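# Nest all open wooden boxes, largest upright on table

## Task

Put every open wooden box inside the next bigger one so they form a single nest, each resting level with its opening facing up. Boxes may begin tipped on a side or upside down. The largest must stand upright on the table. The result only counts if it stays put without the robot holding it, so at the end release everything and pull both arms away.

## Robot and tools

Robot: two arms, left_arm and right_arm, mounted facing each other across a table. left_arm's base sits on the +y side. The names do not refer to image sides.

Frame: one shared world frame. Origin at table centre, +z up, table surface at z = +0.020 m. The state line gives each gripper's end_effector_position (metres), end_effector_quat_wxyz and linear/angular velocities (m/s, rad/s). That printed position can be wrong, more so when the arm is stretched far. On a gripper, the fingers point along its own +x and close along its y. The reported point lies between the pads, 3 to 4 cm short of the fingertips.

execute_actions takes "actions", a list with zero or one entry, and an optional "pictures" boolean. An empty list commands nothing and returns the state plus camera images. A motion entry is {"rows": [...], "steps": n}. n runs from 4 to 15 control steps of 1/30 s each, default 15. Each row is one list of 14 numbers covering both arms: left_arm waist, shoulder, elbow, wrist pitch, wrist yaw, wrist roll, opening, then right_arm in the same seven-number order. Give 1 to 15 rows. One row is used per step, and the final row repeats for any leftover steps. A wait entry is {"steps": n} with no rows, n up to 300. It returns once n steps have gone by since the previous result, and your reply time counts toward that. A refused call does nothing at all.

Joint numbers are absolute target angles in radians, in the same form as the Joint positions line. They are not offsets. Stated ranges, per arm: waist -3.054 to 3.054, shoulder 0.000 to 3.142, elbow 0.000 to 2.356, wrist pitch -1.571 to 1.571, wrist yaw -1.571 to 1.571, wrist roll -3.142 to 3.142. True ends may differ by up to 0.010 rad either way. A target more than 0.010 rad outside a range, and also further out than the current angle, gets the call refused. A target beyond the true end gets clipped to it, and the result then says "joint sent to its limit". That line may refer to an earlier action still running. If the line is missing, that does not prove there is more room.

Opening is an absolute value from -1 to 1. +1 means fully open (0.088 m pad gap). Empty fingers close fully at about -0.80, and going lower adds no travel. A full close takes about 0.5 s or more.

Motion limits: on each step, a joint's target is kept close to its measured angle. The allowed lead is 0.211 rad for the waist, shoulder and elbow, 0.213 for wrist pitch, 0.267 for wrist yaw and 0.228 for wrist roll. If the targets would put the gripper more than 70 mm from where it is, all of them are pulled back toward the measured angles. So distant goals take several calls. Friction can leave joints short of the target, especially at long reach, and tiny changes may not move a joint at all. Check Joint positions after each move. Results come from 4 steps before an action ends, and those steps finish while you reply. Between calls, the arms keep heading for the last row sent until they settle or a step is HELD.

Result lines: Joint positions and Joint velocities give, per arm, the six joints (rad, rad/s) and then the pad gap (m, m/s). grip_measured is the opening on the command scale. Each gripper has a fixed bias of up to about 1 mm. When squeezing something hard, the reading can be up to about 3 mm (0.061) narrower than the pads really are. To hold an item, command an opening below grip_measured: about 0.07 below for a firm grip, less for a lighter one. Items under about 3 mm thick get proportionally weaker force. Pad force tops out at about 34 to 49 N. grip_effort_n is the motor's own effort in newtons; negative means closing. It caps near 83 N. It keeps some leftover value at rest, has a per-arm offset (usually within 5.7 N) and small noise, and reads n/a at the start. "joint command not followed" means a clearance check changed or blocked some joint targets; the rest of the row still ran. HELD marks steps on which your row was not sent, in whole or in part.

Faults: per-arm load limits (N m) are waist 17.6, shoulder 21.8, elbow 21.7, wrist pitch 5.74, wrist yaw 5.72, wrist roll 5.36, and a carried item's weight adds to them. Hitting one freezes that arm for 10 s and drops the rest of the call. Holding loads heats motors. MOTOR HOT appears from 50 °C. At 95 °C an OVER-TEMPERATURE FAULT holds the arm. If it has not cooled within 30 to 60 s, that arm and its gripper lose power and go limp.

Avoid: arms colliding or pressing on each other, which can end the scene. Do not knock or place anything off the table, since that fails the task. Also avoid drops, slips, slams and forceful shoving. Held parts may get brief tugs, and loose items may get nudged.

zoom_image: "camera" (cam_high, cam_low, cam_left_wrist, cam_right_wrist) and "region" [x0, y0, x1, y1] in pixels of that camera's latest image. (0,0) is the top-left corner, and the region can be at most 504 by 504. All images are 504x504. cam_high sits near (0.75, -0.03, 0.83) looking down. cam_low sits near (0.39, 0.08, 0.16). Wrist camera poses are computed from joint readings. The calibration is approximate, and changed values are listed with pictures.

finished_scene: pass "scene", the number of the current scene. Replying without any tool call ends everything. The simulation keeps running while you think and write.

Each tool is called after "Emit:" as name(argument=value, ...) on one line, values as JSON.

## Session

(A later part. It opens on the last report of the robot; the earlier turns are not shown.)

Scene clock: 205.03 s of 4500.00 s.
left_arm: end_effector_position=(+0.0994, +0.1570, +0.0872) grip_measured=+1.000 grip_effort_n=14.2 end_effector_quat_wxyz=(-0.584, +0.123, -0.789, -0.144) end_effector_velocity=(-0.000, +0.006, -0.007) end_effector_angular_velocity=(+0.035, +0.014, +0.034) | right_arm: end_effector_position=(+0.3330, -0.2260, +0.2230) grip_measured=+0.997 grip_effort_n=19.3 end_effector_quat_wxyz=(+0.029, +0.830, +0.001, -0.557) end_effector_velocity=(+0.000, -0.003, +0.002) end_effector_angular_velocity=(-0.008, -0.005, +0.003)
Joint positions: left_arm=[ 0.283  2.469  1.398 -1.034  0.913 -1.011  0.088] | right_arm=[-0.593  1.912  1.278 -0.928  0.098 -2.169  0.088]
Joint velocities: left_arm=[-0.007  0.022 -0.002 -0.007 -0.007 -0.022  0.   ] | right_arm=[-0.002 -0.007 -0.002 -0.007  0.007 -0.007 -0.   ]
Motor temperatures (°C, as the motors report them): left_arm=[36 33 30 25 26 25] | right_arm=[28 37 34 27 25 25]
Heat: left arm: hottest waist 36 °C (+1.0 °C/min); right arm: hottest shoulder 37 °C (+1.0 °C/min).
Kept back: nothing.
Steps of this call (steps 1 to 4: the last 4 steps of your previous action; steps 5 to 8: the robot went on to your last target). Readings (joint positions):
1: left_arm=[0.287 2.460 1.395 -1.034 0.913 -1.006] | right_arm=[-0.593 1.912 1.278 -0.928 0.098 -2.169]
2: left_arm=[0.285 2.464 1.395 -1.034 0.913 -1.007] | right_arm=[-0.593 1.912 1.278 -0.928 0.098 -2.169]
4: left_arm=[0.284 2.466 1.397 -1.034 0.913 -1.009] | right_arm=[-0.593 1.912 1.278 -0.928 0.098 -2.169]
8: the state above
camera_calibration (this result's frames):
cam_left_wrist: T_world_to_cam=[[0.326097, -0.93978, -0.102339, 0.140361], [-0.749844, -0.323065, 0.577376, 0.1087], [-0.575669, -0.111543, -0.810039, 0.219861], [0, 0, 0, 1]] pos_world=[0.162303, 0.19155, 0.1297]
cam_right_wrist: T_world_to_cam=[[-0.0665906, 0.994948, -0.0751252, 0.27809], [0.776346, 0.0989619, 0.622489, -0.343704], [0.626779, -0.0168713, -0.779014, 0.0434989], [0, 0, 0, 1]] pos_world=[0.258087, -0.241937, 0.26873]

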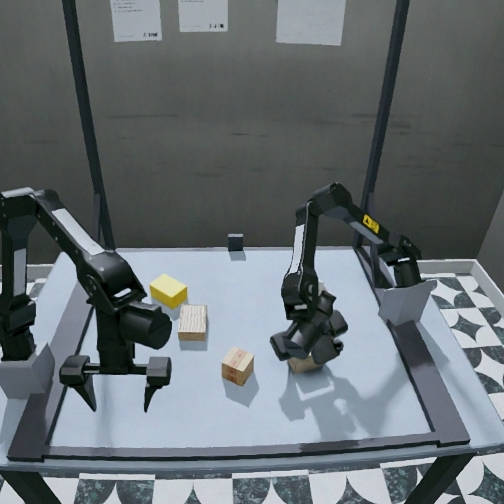

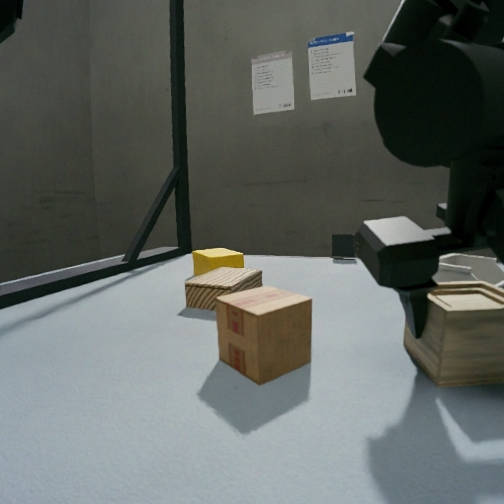

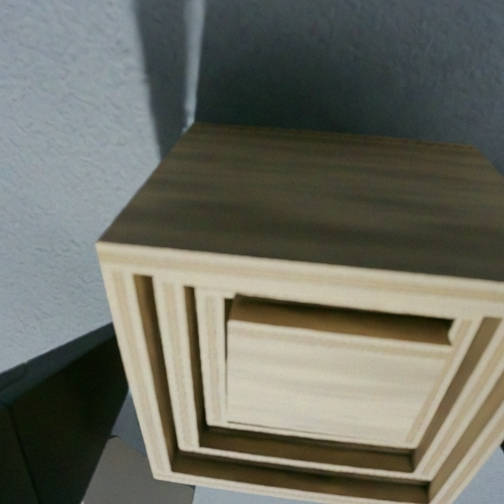

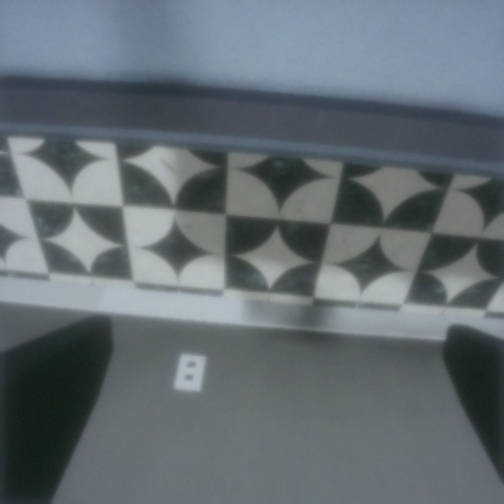

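Emit:
execute_actions(actions=[{"rows":[[0.283,2.469,1.398,-1.034,0.913,-1.011,0.85,-0.593,1.912,1.278,-0.928,0.098,-2.169,1],[0.283,2.469,1.398,-1.034,0.913,-1.011,0.75,-0.593,1.912,1.278,-0.928,0.098,-2.169,1],[0.283,2.469,1.398,-1.034,0.913,-1.011,0.6,-0.593,1.912,1.278,-0.928,0.098,-2.169,1]],"steps":15}])

Emit:
execute_actions(actions=[{"rows":[[0.30,2.45,1.40,-1.034,0.913,-1.0,0.6,-0.593,1.912,1.278,-0.928,0.098,-2.169,1],[0.32,2.42,1.40,-1.034,0.913,-0.98,0.6,-0.593,1.912,1.278,-0.928,0.098,-2.169,1]],"steps":15}], pictures=true)

Scene clock: 205.63 s of 4500.00 s.
left_arm: end_effector_position=(+0.0996, +0.1574, +0.0868) grip_measured=+0.760 grip_effort_n=-83.5 end_effector_quat_wxyz=(-0.584, +0.123, -0.789, -0.145) end_effector_velocity=(+0.001, +0.001, -0.002) end_effector_angular_velocity=(+0.004, -0.005, -0.012) | right_arm: end_effector_position=(+0.3330, -0.2260, +0.2230) grip_measured=+0.997 grip_effort_n=19.3 end_effector_quat_wxyz=(+0.029, +0.830, +0.001, -0.557) end_effector_velocity=(-0.002, +0.002, +0.001) end_effector_angular_velocity=(+0.019, +0.013, +0.011)
Joint positions: left_arm=[ 0.283  2.471  1.398 -1.035  0.913 -1.012  0.076] | right_arm=[-0.593  1.912  1.278 -0.928  0.098 -2.169  0.088]
Joint velocities: left_arm=[-0.002  0.002 -0.002  0.007 -0.007  0.007 -0.   ] | right_arm=[-0.002 -0.007 -0.002  0.007 -0.022 -0.007 -0.   ]
Motor temperatures (°C, as the motors report them): left_arm=[36 33 30 25 26 25] | right_arm=[28 37 34 27 25 25]
Heat: left arm: hottest waist 36 °C (+1.0 °C/min); right arm: hottest shoulder 37 °C (+1.0 °C/min).
Steps of this call (steps 1 to 7: the robot went on to your last target; steps 8 to 18: the first 11 steps of this action). Readings (joint positions):
8: left_arm=[0.283 2.471 1.398 -1.034 0.913 -1.012] | right_arm=[-0.593 1.912 1.278 -0.928 0.098 -2.169]
9: left_arm=[0.283 2.471 1.398 -1.034 0.913 -1.012] | right_arm=[-0.593 1.912 1.278 -0.928 0.098 -2.169]
11: left_arm=[0.283 2.471 1.398 -1.034 0.913 -1.012] | right_arm=[-0.593 1.912 1.278 -0.928 0.098 -2.169]
15: left_arm=[0.283 2.471 1.398 -1.035 0.913 -1.012] | right_arm=[-0.593 1.912 1.278 -0.928 0.098 -2.169]
18: the state above

Scene clock: 206.13 s of 4500.00 s.
left_arm: end_effector_position=(+0.1030, +0.1529, +0.1012) grip_measured=+0.760 grip_effort_n=-83.5 end_effector_quat_wxyz=(-0.593, +0.127, -0.786, -0.119) end_effector_velocity=(-0.002, -0.001, +0.005) end_effector_angular_velocity=(-0.006, -0.010, -0.025) | right_arm: end_effector_position=(+0.3330, -0.2260, +0.2230) grip_measured=+0.997 grip_effort_n=19.8 end_effector_quat_wxyz=(+0.029, +0.830, +0.001, -0.557) end_effector_velocity=(-0.001, -0.000, +0.001) end_effector_angular_velocity=(-0.000, +0.008, +0.005)
Joint positions: left_arm=[ 0.311  2.438  1.398 -1.034  0.913 -0.985  0.076] | right_arm=[-0.593  1.912  1.278 -0.928  0.098 -2.169  0.088]
Joint velocities: left_arm=[ 0.002 -0.017 -0.002 -0.007 -0.007  0.022 -0.   ] | right_arm=[-0.002 -0.002  0.002 -0.007 -0.007 -0.007  0.   ]
Motor temperatures (°C, as the motors report them): left_arm=[36 33 30 25 26 25] | right_arm=[28 37 34 27 25 25]
Heat: left arm: hottest waist 36 °C (+1.0 °C/min); right arm: hottest shoulder 37 °C (+1.0 °C/min).
Steps of this call (steps 1 to 4: the last 4 steps of your previous action; steps 5 to 15: the first 11 steps of this action). Readings (joint positions):
5: left_arm=[0.284 2.470 1.398 -1.035 0.913 -1.011] | right_arm=[-0.593 1.912 1.278 -0.928 0.098 -2.169]
6: left_arm=[0.284 2.468 1.398 -1.035 0.913 -1.007] | right_arm=[-0.593 1.912 1.278 -0.928 0.098 -2.169]
8: left_arm=[0.291 2.463 1.398 -1.034 0.913 -0.997] | right_arm=[-0.593 1.912 1.278 -0.928 0.098 -2.169]
12: left_arm=[0.307 2.445 1.398 -1.034 0.913 -0.988] | right_arm=[-0.593 1.912 1.278 -0.928 0.098 -2.169]
15: the state above
camera_calibration (this result's frames):
cam_left_wrist: T_world_to_cam=[[0.304957, -0.950741, -0.0556158, 0.135823], [-0.770996, -0.280741, 0.571621, 0.0982992], [-0.559077, -0.13144, -0.818631, 0.234965], [0, 0, 0, 1]] pos_world=[0.165731, 0.187613, 0.143714]
cam_right_wrist: T_world_to_cam=[[-0.0665906, 0.994948, -0.0751252, 0.27809], [0.776346, 0.0989619, 0.622489, -0.343704], [0.626779, -0.0168713, -0.779014, 0.0434989], [0, 0, 0, 1]] pos_world=[0.258087, -0.241937, 0.26873]

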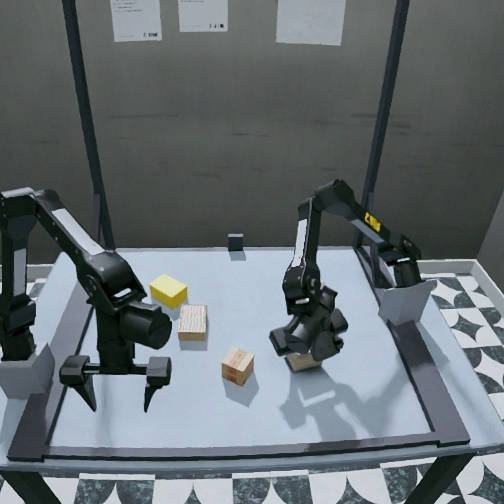

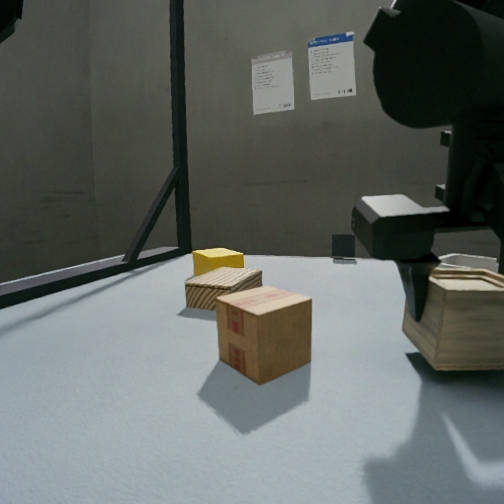

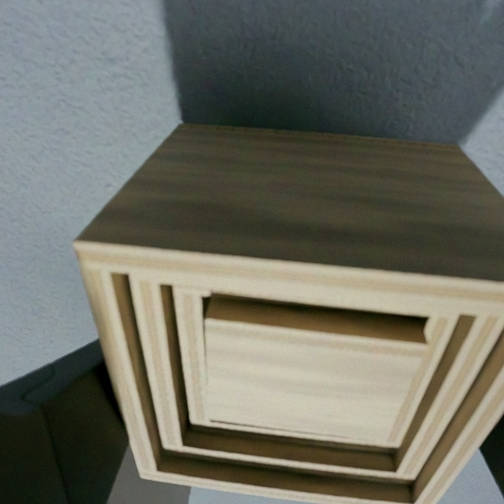

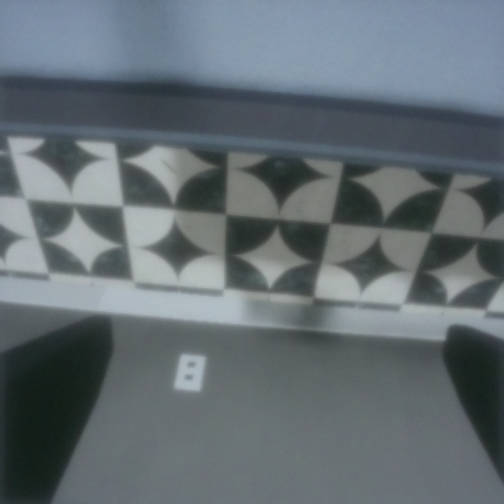

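Emit:
execute_actions(actions=[{"rows":[[0.35,2.42,1.42,-1.034,0.913,-0.95,0.6,-0.593,1.912,1.278,-0.928,0.098,-2.169,1],[0.35,2.5,1.5,-1.034,0.913,-0.95,0.6,-0.593,1.912,1.278,-0.928,0.098,-2.169,1],[0.35,2.6,1.6,-1.034,0.913,-0.95,0.6,-0.593,1.912,1.278,-0.928,0.098,-2.169,1],[0.35,2.7,1.7,-1.034,0.913,-0.95,0.6,-0.593,1.912,1.278,-0.928,0.098,-2.169,1]],"steps":15}])

Emit:
execute_actions(actions=[{"rows":[[0.35,2.8,1.8,-1.034,0.913,-0.95,0.6,-0.593,1.912,1.278,-0.928,0.098,-2.169,1]],"steps":15}], pictures=true)

Scene clock: 206.80 s of 4500.00 s.
left_arm: end_effector_position=(+0.1644, +0.1298, +0.0918) grip_measured=+0.760 grip_effort_n=-83.5 end_effector_quat_wxyz=(-0.600, +0.141, -0.783, -0.089) end_effector_velocity=(+0.065, -0.020, +0.002) end_effector_angular_velocity=(-0.056, -0.068, +0.016) | right_arm: end_effector_position=(+0.3330, -0.2260, +0.2230) grip_measured=+0.997 grip_effort_n=19.8 end_effector_quat_wxyz=(+0.029, +0.830, +0.001, -0.557) end_effector_velocity=(-0.003, -0.004, -0.001) end_effector_angular_velocity=(-0.022, +0.018, +0.014)
Joint positions: left_arm=[ 0.356  2.653  1.661 -1.047  0.923 -0.957  0.076] | right_arm=[-0.593  1.912  1.278 -0.928  0.098 -2.169  0.088]
Joint velocities: left_arm=[ 0.061  0.178  0.261 -0.007 -0.022 -0.022 -0.   ] | right_arm=[-0.002 -0.002 -0.002 -0.022 -0.007 -0.022 -0.   ]
Motor temperatures (°C, as the motors report them): left_arm=[36 33 30 25 26 25] | right_arm=[28 37 34 27 25 25]
Heat: left arm: hottest waist 36 °C (+1.0 °C/min); right arm: hottest shoulder 37 °C (+1.0 °C/min).
Steps of this call (steps 1 to 4: the last 4 steps of your previous action; steps 5 to 9: the robot went on to your last target; steps 10 to 20: the first 11 steps of this action). Readings (joint positions):
10: left_arm=[0.312 2.438 1.399 -1.034 0.913 -0.980] | right_arm=[-0.593 1.912 1.278 -0.928 0.098 -2.169]
11: left_arm=[0.314 2.441 1.406 -1.038 0.913 -0.973] | right_arm=[-0.593 1.912 1.278 -0.928 0.098 -2.169]
13: left_arm=[0.323 2.489 1.473 -1.046 0.913 -0.966] | right_arm=[-0.593 1.912 1.278 -0.928 0.098 -2.169]
17: left_arm=[0.343 2.624 1.628 -1.041 0.923 -0.957] | right_arm=[-0.593 1.912 1.278 -0.928 0.098 -2.169]
20: the state above

Scene clock: 207.30 s of 4500.00 s.
left_arm: end_effector_position=(+0.1904, +0.1214, +0.0860) grip_measured=+0.731 grip_effort_n=-83.5 end_effector_quat_wxyz=(-0.601, +0.150, -0.781, -0.082) end_effector_velocity=(+0.004, -0.002, -0.001) end_effector_angular_velocity=(+0.006, +0.018, +0.023) | right_arm: end_effector_position=(+0.3330, -0.2260, +0.2230) grip_measured=+0.997 grip_effort_n=19.3 end_effector_quat_wxyz=(+0.029, +0.830, +0.001, -0.557) end_effector_velocity=(-0.003, -0.001, -0.001) end_effector_angular_velocity=(-0.011, +0.011, +0.022)
Joint positions: left_arm=[ 0.371  2.753  1.789 -1.062  0.93  -0.959  0.075] | right_arm=[-0.593  1.912  1.278 -0.928  0.098 -2.169  0.088]
Joint velocities: left_arm=[ 0.002  0.032  0.046 -0.037  0.007 -0.007 -0.   ] | right_arm=[ 0.002 -0.002 -0.002 -0.007 -0.007 -0.022 -0.   ]
Motor temperatures (°C, as the motors report them): left_arm=[36 33 30 25 26 25] | right_arm=[28 37 34 27 25 25]
Heat: left arm: hottest waist 36 °C (+1.0 °C/min); right arm: hottest shoulder 37 °C (+1.0 °C/min).
Steps of this call (steps 1 to 4: the last 4 steps of your previous action; steps 5 to 15: the first 11 steps of this action). Readings (joint positions):
5: left_arm=[0.358 2.677 1.692 -1.057 0.921 -0.957] | right_arm=[-0.593 1.912 1.278 -0.928 0.098 -2.169]
6: left_arm=[0.359 2.695 1.716 -1.064 0.922 -0.957] | right_arm=[-0.593 1.912 1.278 -0.928 0.098 -2.169]
8: left_arm=[0.361 2.725 1.755 -1.055 0.926 -0.958] | right_arm=[-0.593 1.912 1.278 -0.928 0.098 -2.169]
12: left_arm=[0.369 2.748 1.782 -1.062 0.930 -0.959] | right_arm=[-0.593 1.912 1.278 -0.928 0.098 -2.169]
15: the state above
camera_calibration (this result's frames):
cam_left_wrist: T_world_to_cam=[[0.297744, -0.95406, 0.0334376, 0.0724937], [-0.792196, -0.227381, 0.566324, 0.163556], [-0.532704, -0.195109, -0.823504, 0.270364], [0, 0, 0, 1]] pos_world=[0.252008, 0.159103, 0.127596]
cam_right_wrist: T_world_to_cam=[[-0.0665906, 0.994948, -0.0751252, 0.27809], [0.776346, 0.0989619, 0.622489, -0.343704], [0.626779, -0.0168713, -0.779014, 0.0434989], [0, 0, 0, 1]] pos_world=[0.258087, -0.241937, 0.26873]

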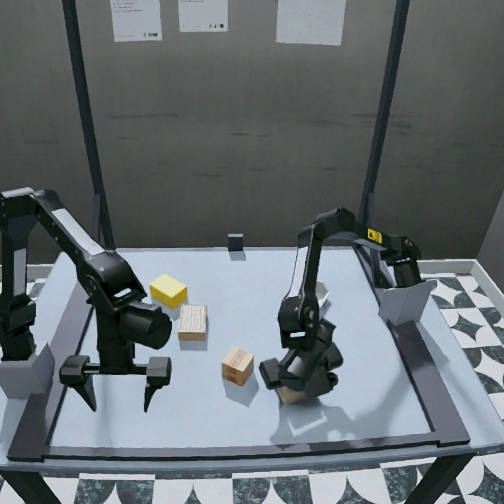

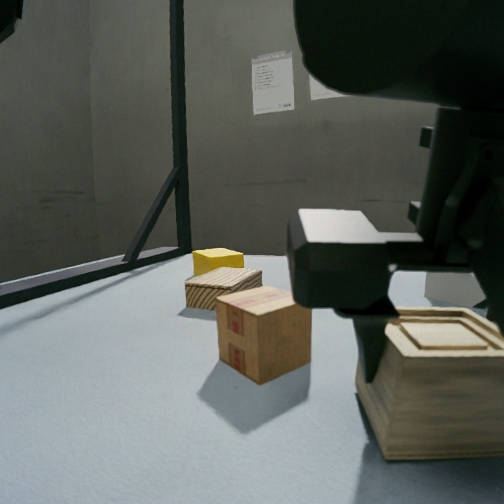

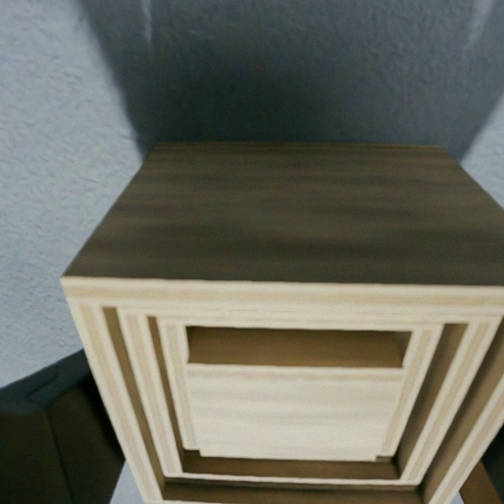

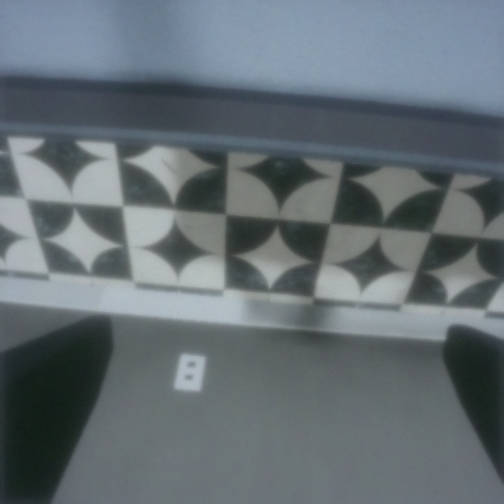

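Emit:
execute_actions(actions=[{"rows":[[0.371,2.753,1.789,-1.062,0.93,-0.959,1,-0.593,1.912,1.278,-0.928,0.098,-2.169,1]],"steps":15}])

Emit:
execute_actions(actions=[{"rows":[[0.41,2.70,1.789,-1.062,0.93,-0.93,1,-0.593,1.912,1.278,-0.928,0.098,-2.169,1],[0.45,2.65,1.789,-1.062,0.93,-0.90,-0.9,-0.593,1.912,1.278,-0.928,0.098,-2.169,1]],"steps":15}])

Emit:
execute_actions(actions=[{"steps":12}], pictures=true)

Scene clock: 208.13 s of 4500.00 s.
left_arm: end_effector_position=(+0.1910, +0.1208, +0.0843) grip_measured=+0.983 grip_effort_n=15.6 end_effector_quat_wxyz=(-0.602, +0.147, -0.780, -0.080) end_effector_velocity=(-0.006, +0.002, +0.001) end_effector_angular_velocity=(+0.017, +0.027, +0.029) | right_arm: end_effector_position=(+0.3330, -0.2260, +0.2230) grip_measured=+0.997 grip_effort_n=19.3 end_effector_quat_wxyz=(+0.029, +0.830, +0.001, -0.557) end_effector_velocity=(-0.003, -0.001, -0.001) end_effector_angular_velocity=(-0.003, +0.023, +0.020)
Joint positions: left_arm=[ 0.368  2.757  1.793 -1.059  0.927 -0.957  0.087] | right_arm=[-0.593  1.912  1.278 -0.928  0.098 -2.169  0.088]
Joint velocities: left_arm=[-0.002 -0.002 -0.002 -0.037  0.007 -0.007  0.009] | right_arm=[-0.002 -0.002 -0.002 -0.007 -0.022 -0.022 -0.   ]
Motor temperatures (°C, as the motors report them): left_arm=[36 33 30 25 26 25] | right_arm=[28 37 34 27 25 25]
Heat: left arm: hottest waist 36 °C (+1.0 °C/min); right arm: hottest shoulder 37 °C (+1.0 °C/min).
Steps of this call (steps 1 to 4: the last 4 steps of your previous action; steps 5 to 14: the robot went on to your last target; steps 15 to 25: the first 11 steps of this action). Readings (joint positions):
15: left_arm=[0.372 2.756 1.794 -1.064 0.930 -0.960] | right_arm=[-0.593 1.912 1.278 -0.928 0.098 -2.169]
16: left_arm=[0.372 2.755 1.794 -1.059 0.930 -0.960] | right_arm=[-0.593 1.912 1.278 -0.928 0.098 -2.169]
18: left_arm=[0.369 2.756 1.794 -1.046 0.927 -0.957] | right_arm=[-0.593 1.912 1.278 -0.928 0.098 -2.169]
22: left_arm=[0.368 2.757 1.793 -1.056 0.927 -0.957] | right_arm=[-0.593 1.912 1.278 -0.928 0.098 -2.169]
25: the state above

Scene clock: 208.63 s of 4500.00 s.
left_arm: end_effector_position=(+0.2003, +0.1132, +0.1340) grip_measured=+0.728 grip_effort_n=-83.5 end_effector_quat_wxyz=(-0.625, +0.164, -0.763, -0.024) end_effector_velocity=(-0.005, -0.008, +0.015) end_effector_angular_velocity=(-0.014, -0.030, -0.027) | right_arm: end_effector_position=(+0.3330, -0.2260, +0.2230) grip_measured=+0.997 grip_effort_n=19.3 end_effector_quat_wxyz=(+0.029, +0.830, +0.001, -0.557) end_effector_velocity=(+0.002, -0.000, +0.001) end_effector_angular_velocity=(+0.000, -0.010, +0.005)
Joint positions: left_arm=[ 0.445  2.667  1.787 -1.062  0.926 -0.907  0.075] | right_arm=[-0.593  1.912  1.278 -0.928  0.098 -2.169  0.088]
Joint velocities: left_arm=[ 0.002 -0.042  0.002 -0.007 -0.007  0.007 -0.   ] | right_arm=[-0.002 -0.002 -0.002  0.007  0.007 -0.007 -0.   ]
Motor temperatures (°C, as the motors report them): left_arm=[36 33 30 25 26 25] | right_arm=[28 37 34 27 25 25]
Heat: left arm: hottest waist 36 °C (+1.0 °C/min); right arm: hottest shoulder 37 °C (+1.0 °C/min).
Steps of this call (steps 1 to 4: the last 4 steps of your previous action; steps 5 to 15: the first 11 steps of this action). Readings (joint positions):
5: left_arm=[0.368 2.754 1.793 -1.060 0.927 -0.956] | right_arm=[-0.593 1.912 1.278 -0.928 0.098 -2.169]
6: left_arm=[0.372 2.747 1.791 -1.060 0.927 -0.948] | right_arm=[-0.593 1.912 1.278 -0.928 0.098 -2.169]
8: left_arm=[0.392 2.728 1.787 -1.062 0.926 -0.929] | right_arm=[-0.593 1.912 1.278 -0.928 0.098 -2.169]
12: left_arm=[0.435 2.682 1.787 -1.062 0.926 -0.912] | right_arm=[-0.593 1.912 1.278 -0.928 0.098 -2.169]
15: the state above

Scene clock: 209.03 s of 4500.00 s.
left_arm: end_effector_position=(+0.1994, +0.1125, +0.1335) grip_measured=+0.728 grip_effort_n=-83.5 end_effector_quat_wxyz=(-0.626, +0.161, -0.763, -0.022) end_effector_velocity=(+0.000, +0.005, -0.001) end_effector_angular_velocity=(+0.025, -0.001, +0.008) | right_arm: end_effector_position=(+0.3330, -0.2260, +0.2230) grip_measured=+0.997 grip_effort_n=19.8 end_effector_quat_wxyz=(+0.029, +0.830, +0.001, -0.557) end_effector_velocity=(-0.003, -0.005, -0.001) end_effector_angular_velocity=(-0.031, +0.006, +0.016)
Joint positions: left_arm=[ 0.442  2.666  1.787 -1.062  0.926 -0.903  0.075] | right_arm=[-0.593  1.912  1.278 -0.928  0.098 -2.169  0.088]
Joint velocities: left_arm=[ 0.002  0.002  0.002 -0.022 -0.022  0.007 -0.   ] | right_arm=[ 0.002 -0.002 -0.002 -0.022  0.007 -0.022  0.   ]
Motor temperatures (°C, as the motors report them): left_arm=[36 33 30 25 26 25] | right_arm=[28 37 34 27 25 25]
Heat: left arm: hottest waist 36 °C (+1.0 °C/min); right arm: hottest shoulder 37 °C (+1.0 °C/min).
Kept back: nothing.
Steps of this call (steps 1 to 4: the last 4 steps of your previous action; steps 5 to 12: the robot went on to your last target). Readings (joint positions):
1: left_arm=[0.445 2.666 1.787 -1.062 0.926 -0.906] | right_arm=[-0.593 1.912 1.278 -0.928 0.098 -2.169]
2: left_arm=[0.445 2.666 1.787 -1.062 0.926 -0.905] | right_arm=[-0.593 1.912 1.278 -0.928 0.098 -2.169]
4: left_arm=[0.443 2.666 1.787 -1.062 0.926 -0.905] | right_arm=[-0.593 1.912 1.278 -0.928 0.098 -2.169]
8: left_arm=[0.442 2.666 1.787 -1.062 0.926 -0.904] | right_arm=[-0.593 1.912 1.278 -0.928 0.098 -2.169]
12: the state above
camera_calibration (this result's frames):
cam_left_wrist: T_world_to_cam=[[0.239097, -0.959819, 0.146904, 0.05698], [-0.845545, -0.131429, 0.517475, 0.14808], [-0.477375, -0.24794, -0.842994, 0.310008], [0, 0, 0, 1]] pos_world=[0.259575, 0.151016, 0.176337]
cam_right_wrist: T_world_to_cam=[[-0.0665906, 0.994948, -0.0751252, 0.27809], [0.776346, 0.0989619, 0.622489, -0.343704], [0.626779, -0.0168713, -0.779014, 0.0434989], [0, 0, 0, 1]] pos_world=[0.258087, -0.241937, 0.26873]

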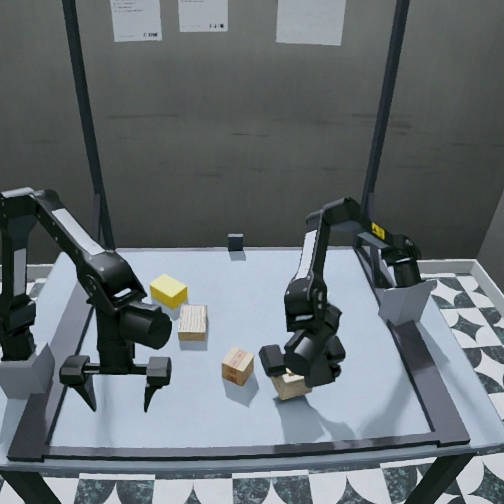

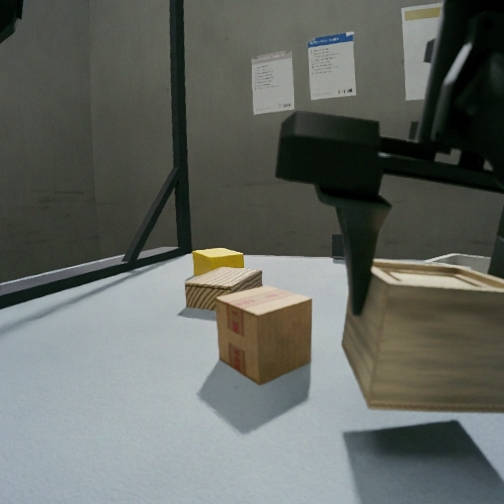

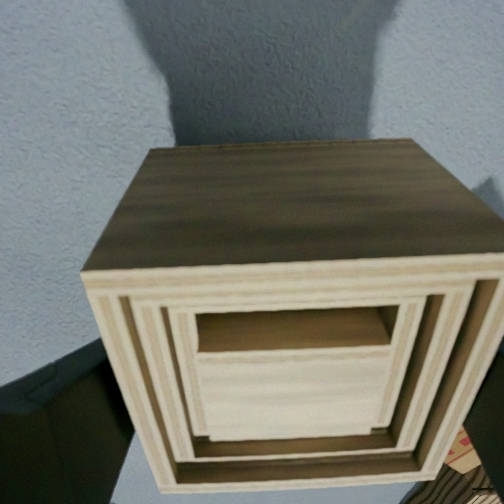

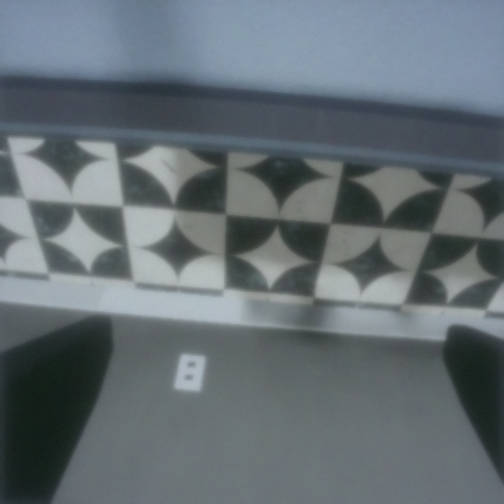

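Emit:
execute_actions(actions=[{"rows":[[0.42,2.69,1.789,-1.062,0.928,-0.92,0.6,-0.593,1.912,1.278,-0.928,0.098,-2.169,1],[0.40,2.715,1.789,-1.062,0.928,-0.935,0.6,-0.593,1.912,1.278,-0.928,0.098,-2.169,1],[0.385,2.735,1.79,-1.062,0.928,-0.945,0.6,-0.593,1.912,1.278,-0.928,0.098,-2.169,1]],"steps":15}])

Emit:
execute_actions(actions=[{"rows":[[0.378,2.745,1.79,-1.062,0.928,-0.95,1,-0.593,1.912,1.278,-0.928,0.098,-2.169,1]],"steps":15}])

Emit:
execute_actions(actions=[{"steps":15}])

Emit:
execute_actions(actions=[{"rows":[[0.41,2.70,1.789,-1.062,0.93,-0.93,1,-0.593,1.912,1.278,-0.928,0.098,-2.169,1],[0.45,2.62,1.75,-1.062,0.93,-0.90,1,-0.593,1.912,1.278,-0.928,0.098,-2.169,1]],"steps":15}])

Emit:
execute_actions(actions=[{"rows":[[0.46,2.5,1.65,-1.062,0.93,-0.90,-0.9,-0.593,1.912,1.278,-0.928,0.098,-2.169,1]],"steps":15}])

Emit:
execute_actions(actions=[{"steps":10}], pictures=true)

Scene clock: 209.93 s of 4500.00 s.
left_arm: end_effector_position=(+0.1905, +0.1166, +0.0976) grip_measured=+0.729 grip_effort_n=-83.5 end_effector_quat_wxyz=(-0.610, +0.147, -0.777, -0.062) end_effector_velocity=(+0.010, +0.008, +0.009) end_effector_angular_velocity=(-0.006, -0.003, +0.055) | right_arm: end_effector_position=(+0.3330, -0.2260, +0.2230) grip_measured=+0.997 grip_effort_n=19.8 end_effector_quat_wxyz=(+0.029, +0.830, +0.001, -0.557) end_effector_velocity=(-0.001, -0.000, +0.001) end_effector_angular_velocity=(-0.000, +0.008, +0.005)
Joint positions: left_arm=[ 0.382  2.725  1.788 -1.062  0.926 -0.939  0.075] | right_arm=[-0.593  1.912  1.278 -0.928  0.098 -2.169  0.088]
Joint velocities: left_arm=[ 0.037  0.002 -0.002 -0.007 -0.007 -0.022 -0.   ] | right_arm=[-0.002 -0.002  0.002 -0.007 -0.007 -0.007  0.   ]
Motor temperatures (°C, as the motors report them): left_arm=[37 34 30 25 26 25] | right_arm=[28 37 34 27 25 25]
Heat: left arm: hottest waist 37 °C (+2.0 °C/min); right arm: hottest shoulder 37 °C (+1.0 °C/min).
Steps of this call (steps 1 to 15: the robot went on to your last target; step 16: nothing new was sent; steps 17 to 27: the first 11 steps of this action). Readings (joint positions):
17: left_arm=[0.442 2.666 1.787 -1.062 0.926 -0.903] | right_arm=[-0.593 1.912 1.278 -0.928 0.098 -2.169]
18: left_arm=[0.439 2.668 1.787 -1.062 0.926 -0.906] | right_arm=[-0.593 1.912 1.278 -0.928 0.098 -2.169]
20: left_arm=[0.425 2.680 1.788 -1.062 0.926 -0.920] | right_arm=[-0.593 1.912 1.278 -0.928 0.098 -2.169]
24: left_arm=[0.384 2.716 1.788 -1.062 0.926 -0.935] | right_arm=[-0.593 1.912 1.278 -0.928 0.098 -2.169]
27: the state above

Scene clock: 210.43 s of 4500.00 s.
left_arm: end_effector_position=(+0.1905, +0.1179, +0.0944) grip_measured=+0.982 grip_effort_n=15.6 end_effector_quat_wxyz=(-0.607, +0.148, -0.778, -0.069) end_effector_velocity=(+0.001, +0.005, -0.007) end_effector_angular_velocity=(+0.024, -0.008, -0.010) | right_arm: end_effector_position=(+0.3330, -0.2260, +0.2230) grip_measured=+0.997 grip_effort_n=19.3 end_effector_quat_wxyz=(+0.029, +0.830, +0.001, -0.557) end_effector_velocity=(-0.002, -0.003, -0.001) end_effector_angular_velocity=(-0.016, +0.018, +0.000)
Joint positions: left_arm=[ 0.379  2.732  1.788 -1.062  0.926 -0.946  0.087] | right_arm=[-0.593  1.912  1.278 -0.928  0.098 -2.169  0.088]
Joint velocities: left_arm=[-0.007  0.007 -0.007  0.007 -0.022  0.007  0.009] | right_arm=[-0.002  0.002  0.002 -0.022 -0.007 -0.007 -0.   ]
Motor temperatures (°C, as the motors report them): left_arm=[37 34 30 25 26 25] | right_arm=[28 37 34 27 25 25]
Heat: left arm: hottest waist 37 °C (+2.0 °C/min); right arm: hottest shoulder 37 °C (+1.0 °C/min).
Steps of this call (steps 1 to 4: the last 4 steps of your previous action; steps 5 to 15: the first 11 steps of this action). Readings (joint positions):
5: left_arm=[0.381 2.729 1.788 -1.062 0.926 -0.942] | right_arm=[-0.593 1.912 1.278 -0.928 0.098 -2.169]
6: left_arm=[0.381 2.729 1.788 -1.062 0.926 -0.943] | right_arm=[-0.593 1.912 1.278 -0.928 0.098 -2.169]
8: left_arm=[0.379 2.730 1.788 -1.062 0.926 -0.945] | right_arm=[-0.593 1.912 1.278 -0.928 0.098 -2.169]
12: left_arm=[0.379 2.731 1.788 -1.062 0.926 -0.946] | right_arm=[-0.593 1.912 1.278 -0.928 0.098 -2.169]
15: the state above

Scene clock: 210.93 s of 4500.00 s.
left_arm: end_effector_position=(+0.1904, +0.1180, +0.0942) grip_measured=+1.000 grip_effort_n=15.6 end_effector_quat_wxyz=(-0.607, +0.148, -0.778, -0.069) end_effector_velocity=(-0.002, +0.000, +0.001) end_effector_angular_velocity=(+0.013, +0.001, +0.020) | right_arm: end_effector_position=(+0.3330, -0.2260, +0.2230) grip_measured=+0.997 grip_effort_n=19.3 end_effector_quat_wxyz=(+0.029, +0.830, +0.001, -0.557) end_effector_velocity=(-0.001, -0.002, -0.000) end_effector_angular_velocity=(-0.004, +0.010, +0.004)
Joint positions: left_arm=[ 0.378  2.732  1.788 -1.062  0.926 -0.947  0.088] | right_arm=[-0.593  1.912  1.278 -0.928  0.098 -2.169  0.088]
Joint velocities: left_arm=[-0.002 -0.007 -0.002 -0.007 -0.007 -0.022  0.   ] | right_arm=[-0.002 -0.002 -0.002 -0.007 -0.007 -0.007 -0.   ]
Motor temperatures (°C, as the motors report them): left_arm=[37 34 30 25 26 25] | right_arm=[28 37 34 27 25 25]
Heat: left arm: hottest waist 37 °C (+2.0 °C/min); right arm: hottest shoulder 37 °C (+1.0 °C/min).
Kept back: nothing.
Steps of this call (steps 1 to 4: the last 4 steps of your previous action; steps 5 to 15: the robot went on to your last target). Readings (joint positions):
1: left_arm=[0.379 2.732 1.788 -1.062 0.926 -0.947] | right_arm=[-0.593 1.912 1.278 -0.928 0.098 -2.169]
2: left_arm=[0.378 2.732 1.788 -1.062 0.926 -0.947] | right_arm=[-0.593 1.912 1.278 -0.928 0.098 -2.169]
4: left_arm=[0.378 2.732 1.788 -1.062 0.926 -0.947] | right_arm=[-0.593 1.912 1.278 -0.928 0.098 -2.169]
8: left_arm=[0.378 2.732 1.788 -1.062 0.926 -0.947] | right_arm=[-0.593 1.912 1.278 -0.928 0.098 -2.169]
15: the state above
All arms were judged still, so your last target was given up. Only a new action makes them travel on or press farther. Fingers that are still opening or closing keep moving.

Scene clock: 211.30 s of 4500.00 s.
left_arm: end_effector_position=(+0.1948, +0.1133, +0.1415) grip_measured=+1.000 grip_effort_n=15.1 end_effector_quat_wxyz=(-0.627, +0.165, -0.761, -0.020) end_effector_velocity=(-0.011, -0.017, +0.028) end_effector_angular_velocity=(-0.051, -0.056, -0.071) | right_arm: end_effector_position=(+0.3330, -0.2260, +0.2230) grip_measured=+0.997 grip_effort_n=19.3 end_effector_quat_wxyz=(+0.029, +0.830, +0.001, -0.557) end_effector_velocity=(-0.001, -0.006, -0.000) end_effector_angular_velocity=(-0.024, +0.005, -0.002)
Joint positions: left_arm=[ 0.45   2.634  1.762 -1.063  0.927 -0.906  0.088] | right_arm=[-0.593  1.912  1.278 -0.928  0.098 -2.169  0.088]
Joint velocities: left_arm=[ 0.002 -0.085 -0.007  0.007  0.007  0.022  0.   ] | right_arm=[-0.002 -0.002 -0.002 -0.022  0.007 -0.007 -0.   ]
Motor temperatures (°C, as the motors report them): left_arm=[37 34 30 25 26 25] | right_arm=[28 37 34 27 25 25]
Heat: left arm: hottest waist 37 °C (+2.0 °C/min); right arm: hottest shoulder 37 °C (+1.0 °C/min).
Steps of this call (steps 1 to 11: the first 11 steps of this action). Readings (joint positions):
1: left_arm=[0.379 2.732 1.788 -1.062 0.926 -0.947] | right_arm=[-0.593 1.912 1.278 -0.928 0.098 -2.169]
2: left_arm=[0.381 2.726 1.785 -1.061 0.926 -0.941] | right_arm=[-0.593 1.912 1.278 -0.928 0.098 -2.169]
4: left_arm=[0.399 2.704 1.768 -1.064 0.926 -0.926] | right_arm=[-0.593 1.912 1.278 -0.928 0.098 -2.169]
8: left_arm=[0.440 2.653 1.762 -1.063 0.926 -0.910] | right_arm=[-0.593 1.912 1.278 -0.928 0.098 -2.169]
11: the state above

Scene clock: 211.80 s of 4500.00 s.
left_arm: end_effector_position=(+0.1706, +0.1143, +0.1620) grip_measured=-0.192 grip_effort_n=-18.8 end_effector_quat_wxyz=(-0.632, +0.165, -0.757, -0.009) end_effector_velocity=(-0.006, +0.016, -0.004) end_effector_angular_velocity=(+0.036, +0.017, +0.041) | right_arm: end_effector_position=(+0.3330, -0.2260, +0.2230) grip_measured=+0.997 grip_effort_n=19.8 end_effector_quat_wxyz=(+0.029, +0.830, +0.001, -0.557) end_effector_velocity=(-0.003, -0.001, -0.001) end_effector_angular_velocity=(+0.003, +0.023, +0.006)
Joint positions: left_arm=[ 0.455  2.514  1.665 -1.063  0.928 -0.903  0.03 ] | right_arm=[-0.593  1.912  1.278 -0.928  0.098 -2.169  0.088]
Joint velocities: left_arm=[ 0.007 -0.022 -0.061 -0.007 -0.022 -0.007 -0.175] | right_arm=[-0.002 -0.002 -0.002 -0.007 -0.022 -0.007 -0.   ]
Motor temperatures (°C, as the motors report them): left_arm=[37 34 30 25 26 25] | right_arm=[28 37 34 27 25 25]
Heat: left arm: hottest waist 37 °C (+2.0 °C/min); right arm: hottest shoulder 37 °C (+1.0 °C/min).
Steps of this call (steps 1 to 4: the last 4 steps of your previous action; steps 5 to 15: the first 11 steps of this action). Readings (joint positions):
5: left_arm=[0.449 2.625 1.747 -1.057 0.927 -0.904] | right_arm=[-0.593 1.912 1.278 -0.928 0.098 -2.169]
6: left_arm=[0.449 2.608 1.724 -1.056 0.927 -0.903] | right_arm=[-0.593 1.912 1.278 -0.928 0.098 -2.169]
8: left_arm=[0.450 2.573 1.688 -1.067 0.927 -0.903] | right_arm=[-0.593 1.912 1.278 -0.928 0.098 -2.169]
12: left_arm=[0.453 2.525 1.670 -1.064 0.928 -0.903] | right_arm=[-0.593 1.912 1.278 -0.928 0.098 -2.169]
15: the state above

Scene clock: 212.13 s of 4500.00 s.
left_arm: end_effector_position=(+0.1698, +0.1164, +0.1604) grip_measured=-0.789 grip_effort_n=-83.5 end_effector_quat_wxyz=(-0.630, +0.166, -0.758, -0.013) end_effector_velocity=(-0.005, +0.002, -0.001) end_effector_angular_velocity=(+0.012, +0.028, +0.035) | right_arm: end_effector_position=(+0.3330, -0.2260, +0.2230) grip_measured=+0.997 grip_effort_n=19.3 end_effector_quat_wxyz=(+0.029, +0.830, +0.001, -0.557) end_effector_velocity=(+0.001, -0.002, +0.002) end_effector_angular_velocity=(-0.002, -0.005, -0.011)
Joint positions: left_arm=[ 0.455  2.513  1.656 -1.063  0.928 -0.903  0.   ] | right_arm=[-0.593  1.912  1.278 -0.928  0.098 -2.169  0.088]
Joint velocities: left_arm=[-0.002 -0.002 -0.007 -0.022  0.007 -0.022  0.   ] | right_arm=[-0.002 -0.002  0.002 -0.007  0.007  0.007  0.   ]
Motor temperatures (°C, as the motors report them): left_arm=[37 34 30 25 26 25] | right_arm=[28 37 34 27 25 25]
Heat: left arm: hottest waist 37 °C (+2.0 °C/min); right arm: hottest shoulder 37 °C (+1.0 °C/min).
Kept back: nothing.
Steps of this call (steps 1 to 4: the last 4 steps of your previous action; steps 5 to 10: the robot went on to your last target). Readings (joint positions):
1: left_arm=[0.455 2.513 1.663 -1.063 0.928 -0.903] | right_arm=[-0.593 1.912 1.278 -0.928 0.098 -2.169]
2: left_arm=[0.455 2.513 1.661 -1.063 0.928 -0.903] | right_arm=[-0.593 1.912 1.278 -0.928 0.098 -2.169]
4: left_arm=[0.455 2.513 1.657 -1.063 0.928 -0.903] | right_arm=[-0.593 1.912 1.278 -0.928 0.098 -2.169]
8: left_arm=[0.455 2.513 1.656 -1.063 0.928 -0.903] | right_arm=[-0.593 1.912 1.278 -0.928 0.098 -2.169]
10: the state above
camera_calibration (this result's frames):
cam_left_wrist: T_world_to_cam=[[0.233329, -0.957699, 0.168433, 0.0611366], [-0.853964, -0.118967, 0.506549, 0.111402], [-0.465084, -0.262028, -0.8456, 0.319618], [0, 0, 0, 1]] pos_world=[0.229517, 0.155552, 0.203541]
cam_right_wrist: T_world_to_cam=[[-0.0665906, 0.994948, -0.0751252, 0.27809], [0.776346, 0.0989619, 0.622489, -0.343704], [0.626779, -0.0168713, -0.779014, 0.0434989], [0, 0, 0, 1]] pos_world=[0.258087, -0.241937, 0.26873]

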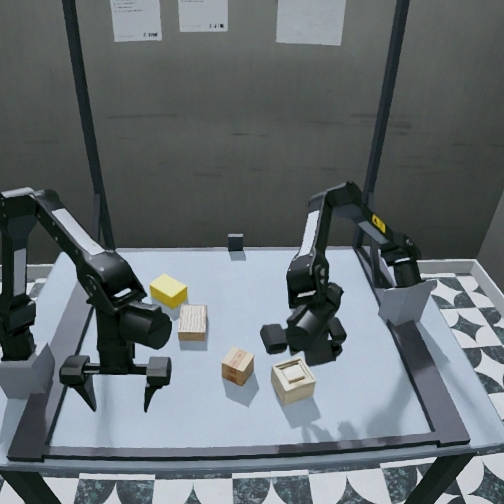

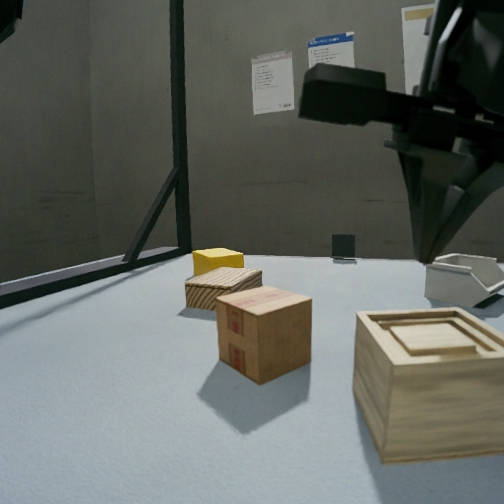

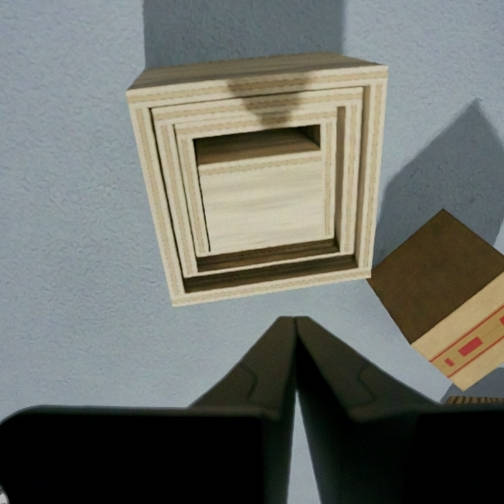

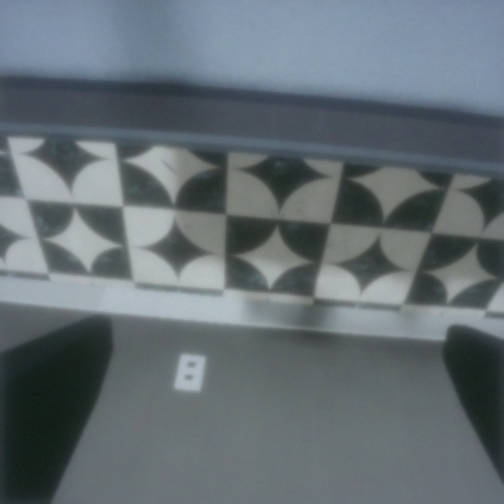

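Emit:
execute_actions(actions=[{"rows":[[0.40,2.61,1.76,-1.062,0.927,-0.97,-0.9,-0.593,1.912,1.278,-0.928,0.098,-2.169,1]],"steps":15}])

Emit:
execute_actions(actions=[{"steps":10}], pictures=true)

Scene clock: 212.87 s of 4500.00 s.
left_arm: end_effector_position=(+0.1735, +0.1006, +0.1355) grip_measured=-0.789 grip_effort_n=-83.5 end_effector_quat_wxyz=(-0.625, +0.155, -0.764, -0.033) end_effector_velocity=(+0.012, -0.004, -0.004) end_effector_angular_velocity=(+0.014, -0.020, +0.020) | right_arm: end_effector_position=(+0.3330, -0.2260, +0.2230) grip_measured=+0.997 grip_effort_n=19.8 end_effector_quat_wxyz=(+0.029, +0.830, +0.001, -0.557) end_effector_velocity=(+0.000, -0.003, +0.000) end_effector_angular_velocity=(-0.012, -0.002, +0.001)
Joint positions: left_arm=[ 0.395  2.595  1.744 -1.061  0.928 -0.963  0.   ] | right_arm=[-0.593  1.912  1.278 -0.928  0.098 -2.169  0.088]
Joint velocities: left_arm=[-0.002  0.037  0.051  0.007 -0.022 -0.037 -0.   ] | right_arm=[-0.002 -0.002 -0.002 -0.007  0.007 -0.007 -0.   ]
Motor temperatures (°C, as the motors report them): left_arm=[37 34 30 25 26 25] | right_arm=[28 37 34 27 25 25]
Heat: left arm: hottest waist 37 °C (+2.0 °C/min); right arm: hottest shoulder 37 °C (+1.0 °C/min).
Steps of this call (steps 1 to 11: the robot went on to your last target; steps 12 to 22: the first 11 steps of this action). Readings (joint positions):
12: left_arm=[0.454 2.518 1.662 -1.066 0.928 -0.908] | right_arm=[-0.593 1.912 1.278 -0.928 0.098 -2.169]
13: left_arm=[0.449 2.531 1.681 -1.067 0.928 -0.922] | right_arm=[-0.593 1.912 1.278 -0.928 0.098 -2.169]
15: left_arm=[0.432 2.557 1.716 -1.059 0.928 -0.940] | right_arm=[-0.593 1.912 1.278 -0.928 0.098 -2.169]
19: left_arm=[0.401 2.587 1.738 -1.060 0.928 -0.958] | right_arm=[-0.593 1.912 1.278 -0.928 0.098 -2.169]
22: the state above

Scene clock: 213.20 s of 4500.00 s.
left_arm: end_effector_position=(+0.1746, +0.0992, +0.1364) grip_measured=-0.789 grip_effort_n=-83.5 end_effector_quat_wxyz=(-0.626, +0.156, -0.763, -0.032) end_effector_velocity=(+0.001, +0.003, -0.005) end_effector_angular_velocity=(+0.015, +0.005, +0.024) | right_arm: end_effector_position=(+0.3330, -0.2260, +0.2230) grip_measured=+0.997 grip_effort_n=19.8 end_effector_quat_wxyz=(+0.029, +0.830, +0.001, -0.557) end_effector_velocity=(-0.003, -0.001, -0.001) end_effector_angular_velocity=(-0.011, +0.011, +0.022)
Joint positions: left_arm=[ 0.396  2.597  1.752 -1.061  0.928 -0.967  0.   ] | right_arm=[-0.593  1.912  1.278 -0.928  0.098 -2.169  0.088]
Joint velocities: left_arm=[-0.002  0.007 -0.007  0.007 -0.007 -0.022 -0.   ] | right_arm=[ 0.002 -0.002 -0.002 -0.007 -0.007 -0.022 -0.   ]
Motor temperatures (°C, as the motors report them): left_arm=[37 34 30 25 26 25] | right_arm=[28 37 34 27 25 25]
Heat: left arm: hottest waist 37 °C (+2.0 °C/min); right arm: hottest shoulder 37 °C (+1.0 °C/min).
Kept back: nothing.
Steps of this call (steps 1 to 4: the last 4 steps of your previous action; steps 5 to 10: the robot went on to your last target). Readings (joint positions):
1: left_arm=[0.396 2.596 1.746 -1.061 0.928 -0.964] | right_arm=[-0.593 1.912 1.278 -0.928 0.098 -2.169]
2: left_arm=[0.396 2.597 1.747 -1.061 0.928 -0.965] | right_arm=[-0.593 1.912 1.278 -0.928 0.098 -2.169]
4: left_arm=[0.396 2.597 1.750 -1.061 0.928 -0.965] | right_arm=[-0.593 1.912 1.278 -0.928 0.098 -2.169]
8: left_arm=[0.396 2.597 1.752 -1.061 0.928 -0.966] | right_arm=[-0.593 1.912 1.278 -0.928 0.098 -2.169]
10: the state above
camera_calibration (this result's frames):
cam_left_wrist: T_world_to_cam=[[0.244595, -0.961438, 0.125741, 0.05183], [-0.843249, -0.146904, 0.51706, 0.125062], [-0.478649, -0.232502, -0.846663, 0.29657], [0, 0, 0, 1]] pos_world=[0.234734, 0.137156, 0.179914]
cam_right_wrist: T_world_to_cam=[[-0.0665906, 0.994948, -0.0751252, 0.27809], [0.776346, 0.0989619, 0.622489, -0.343704], [0.626779, -0.0168713, -0.779014, 0.0434989], [0, 0, 0, 1]] pos_world=[0.258087, -0.241937, 0.26873]

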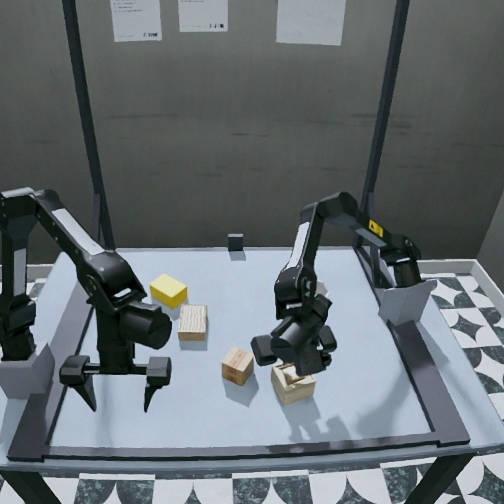

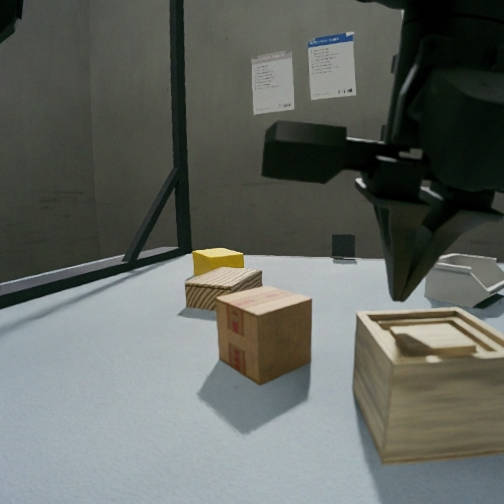

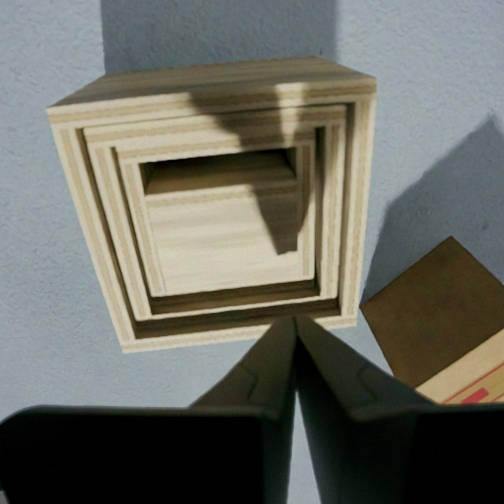

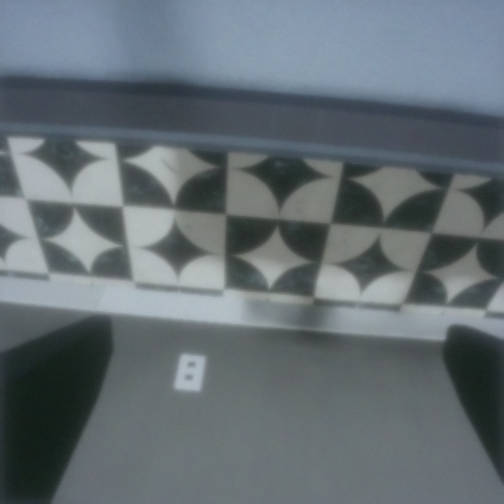

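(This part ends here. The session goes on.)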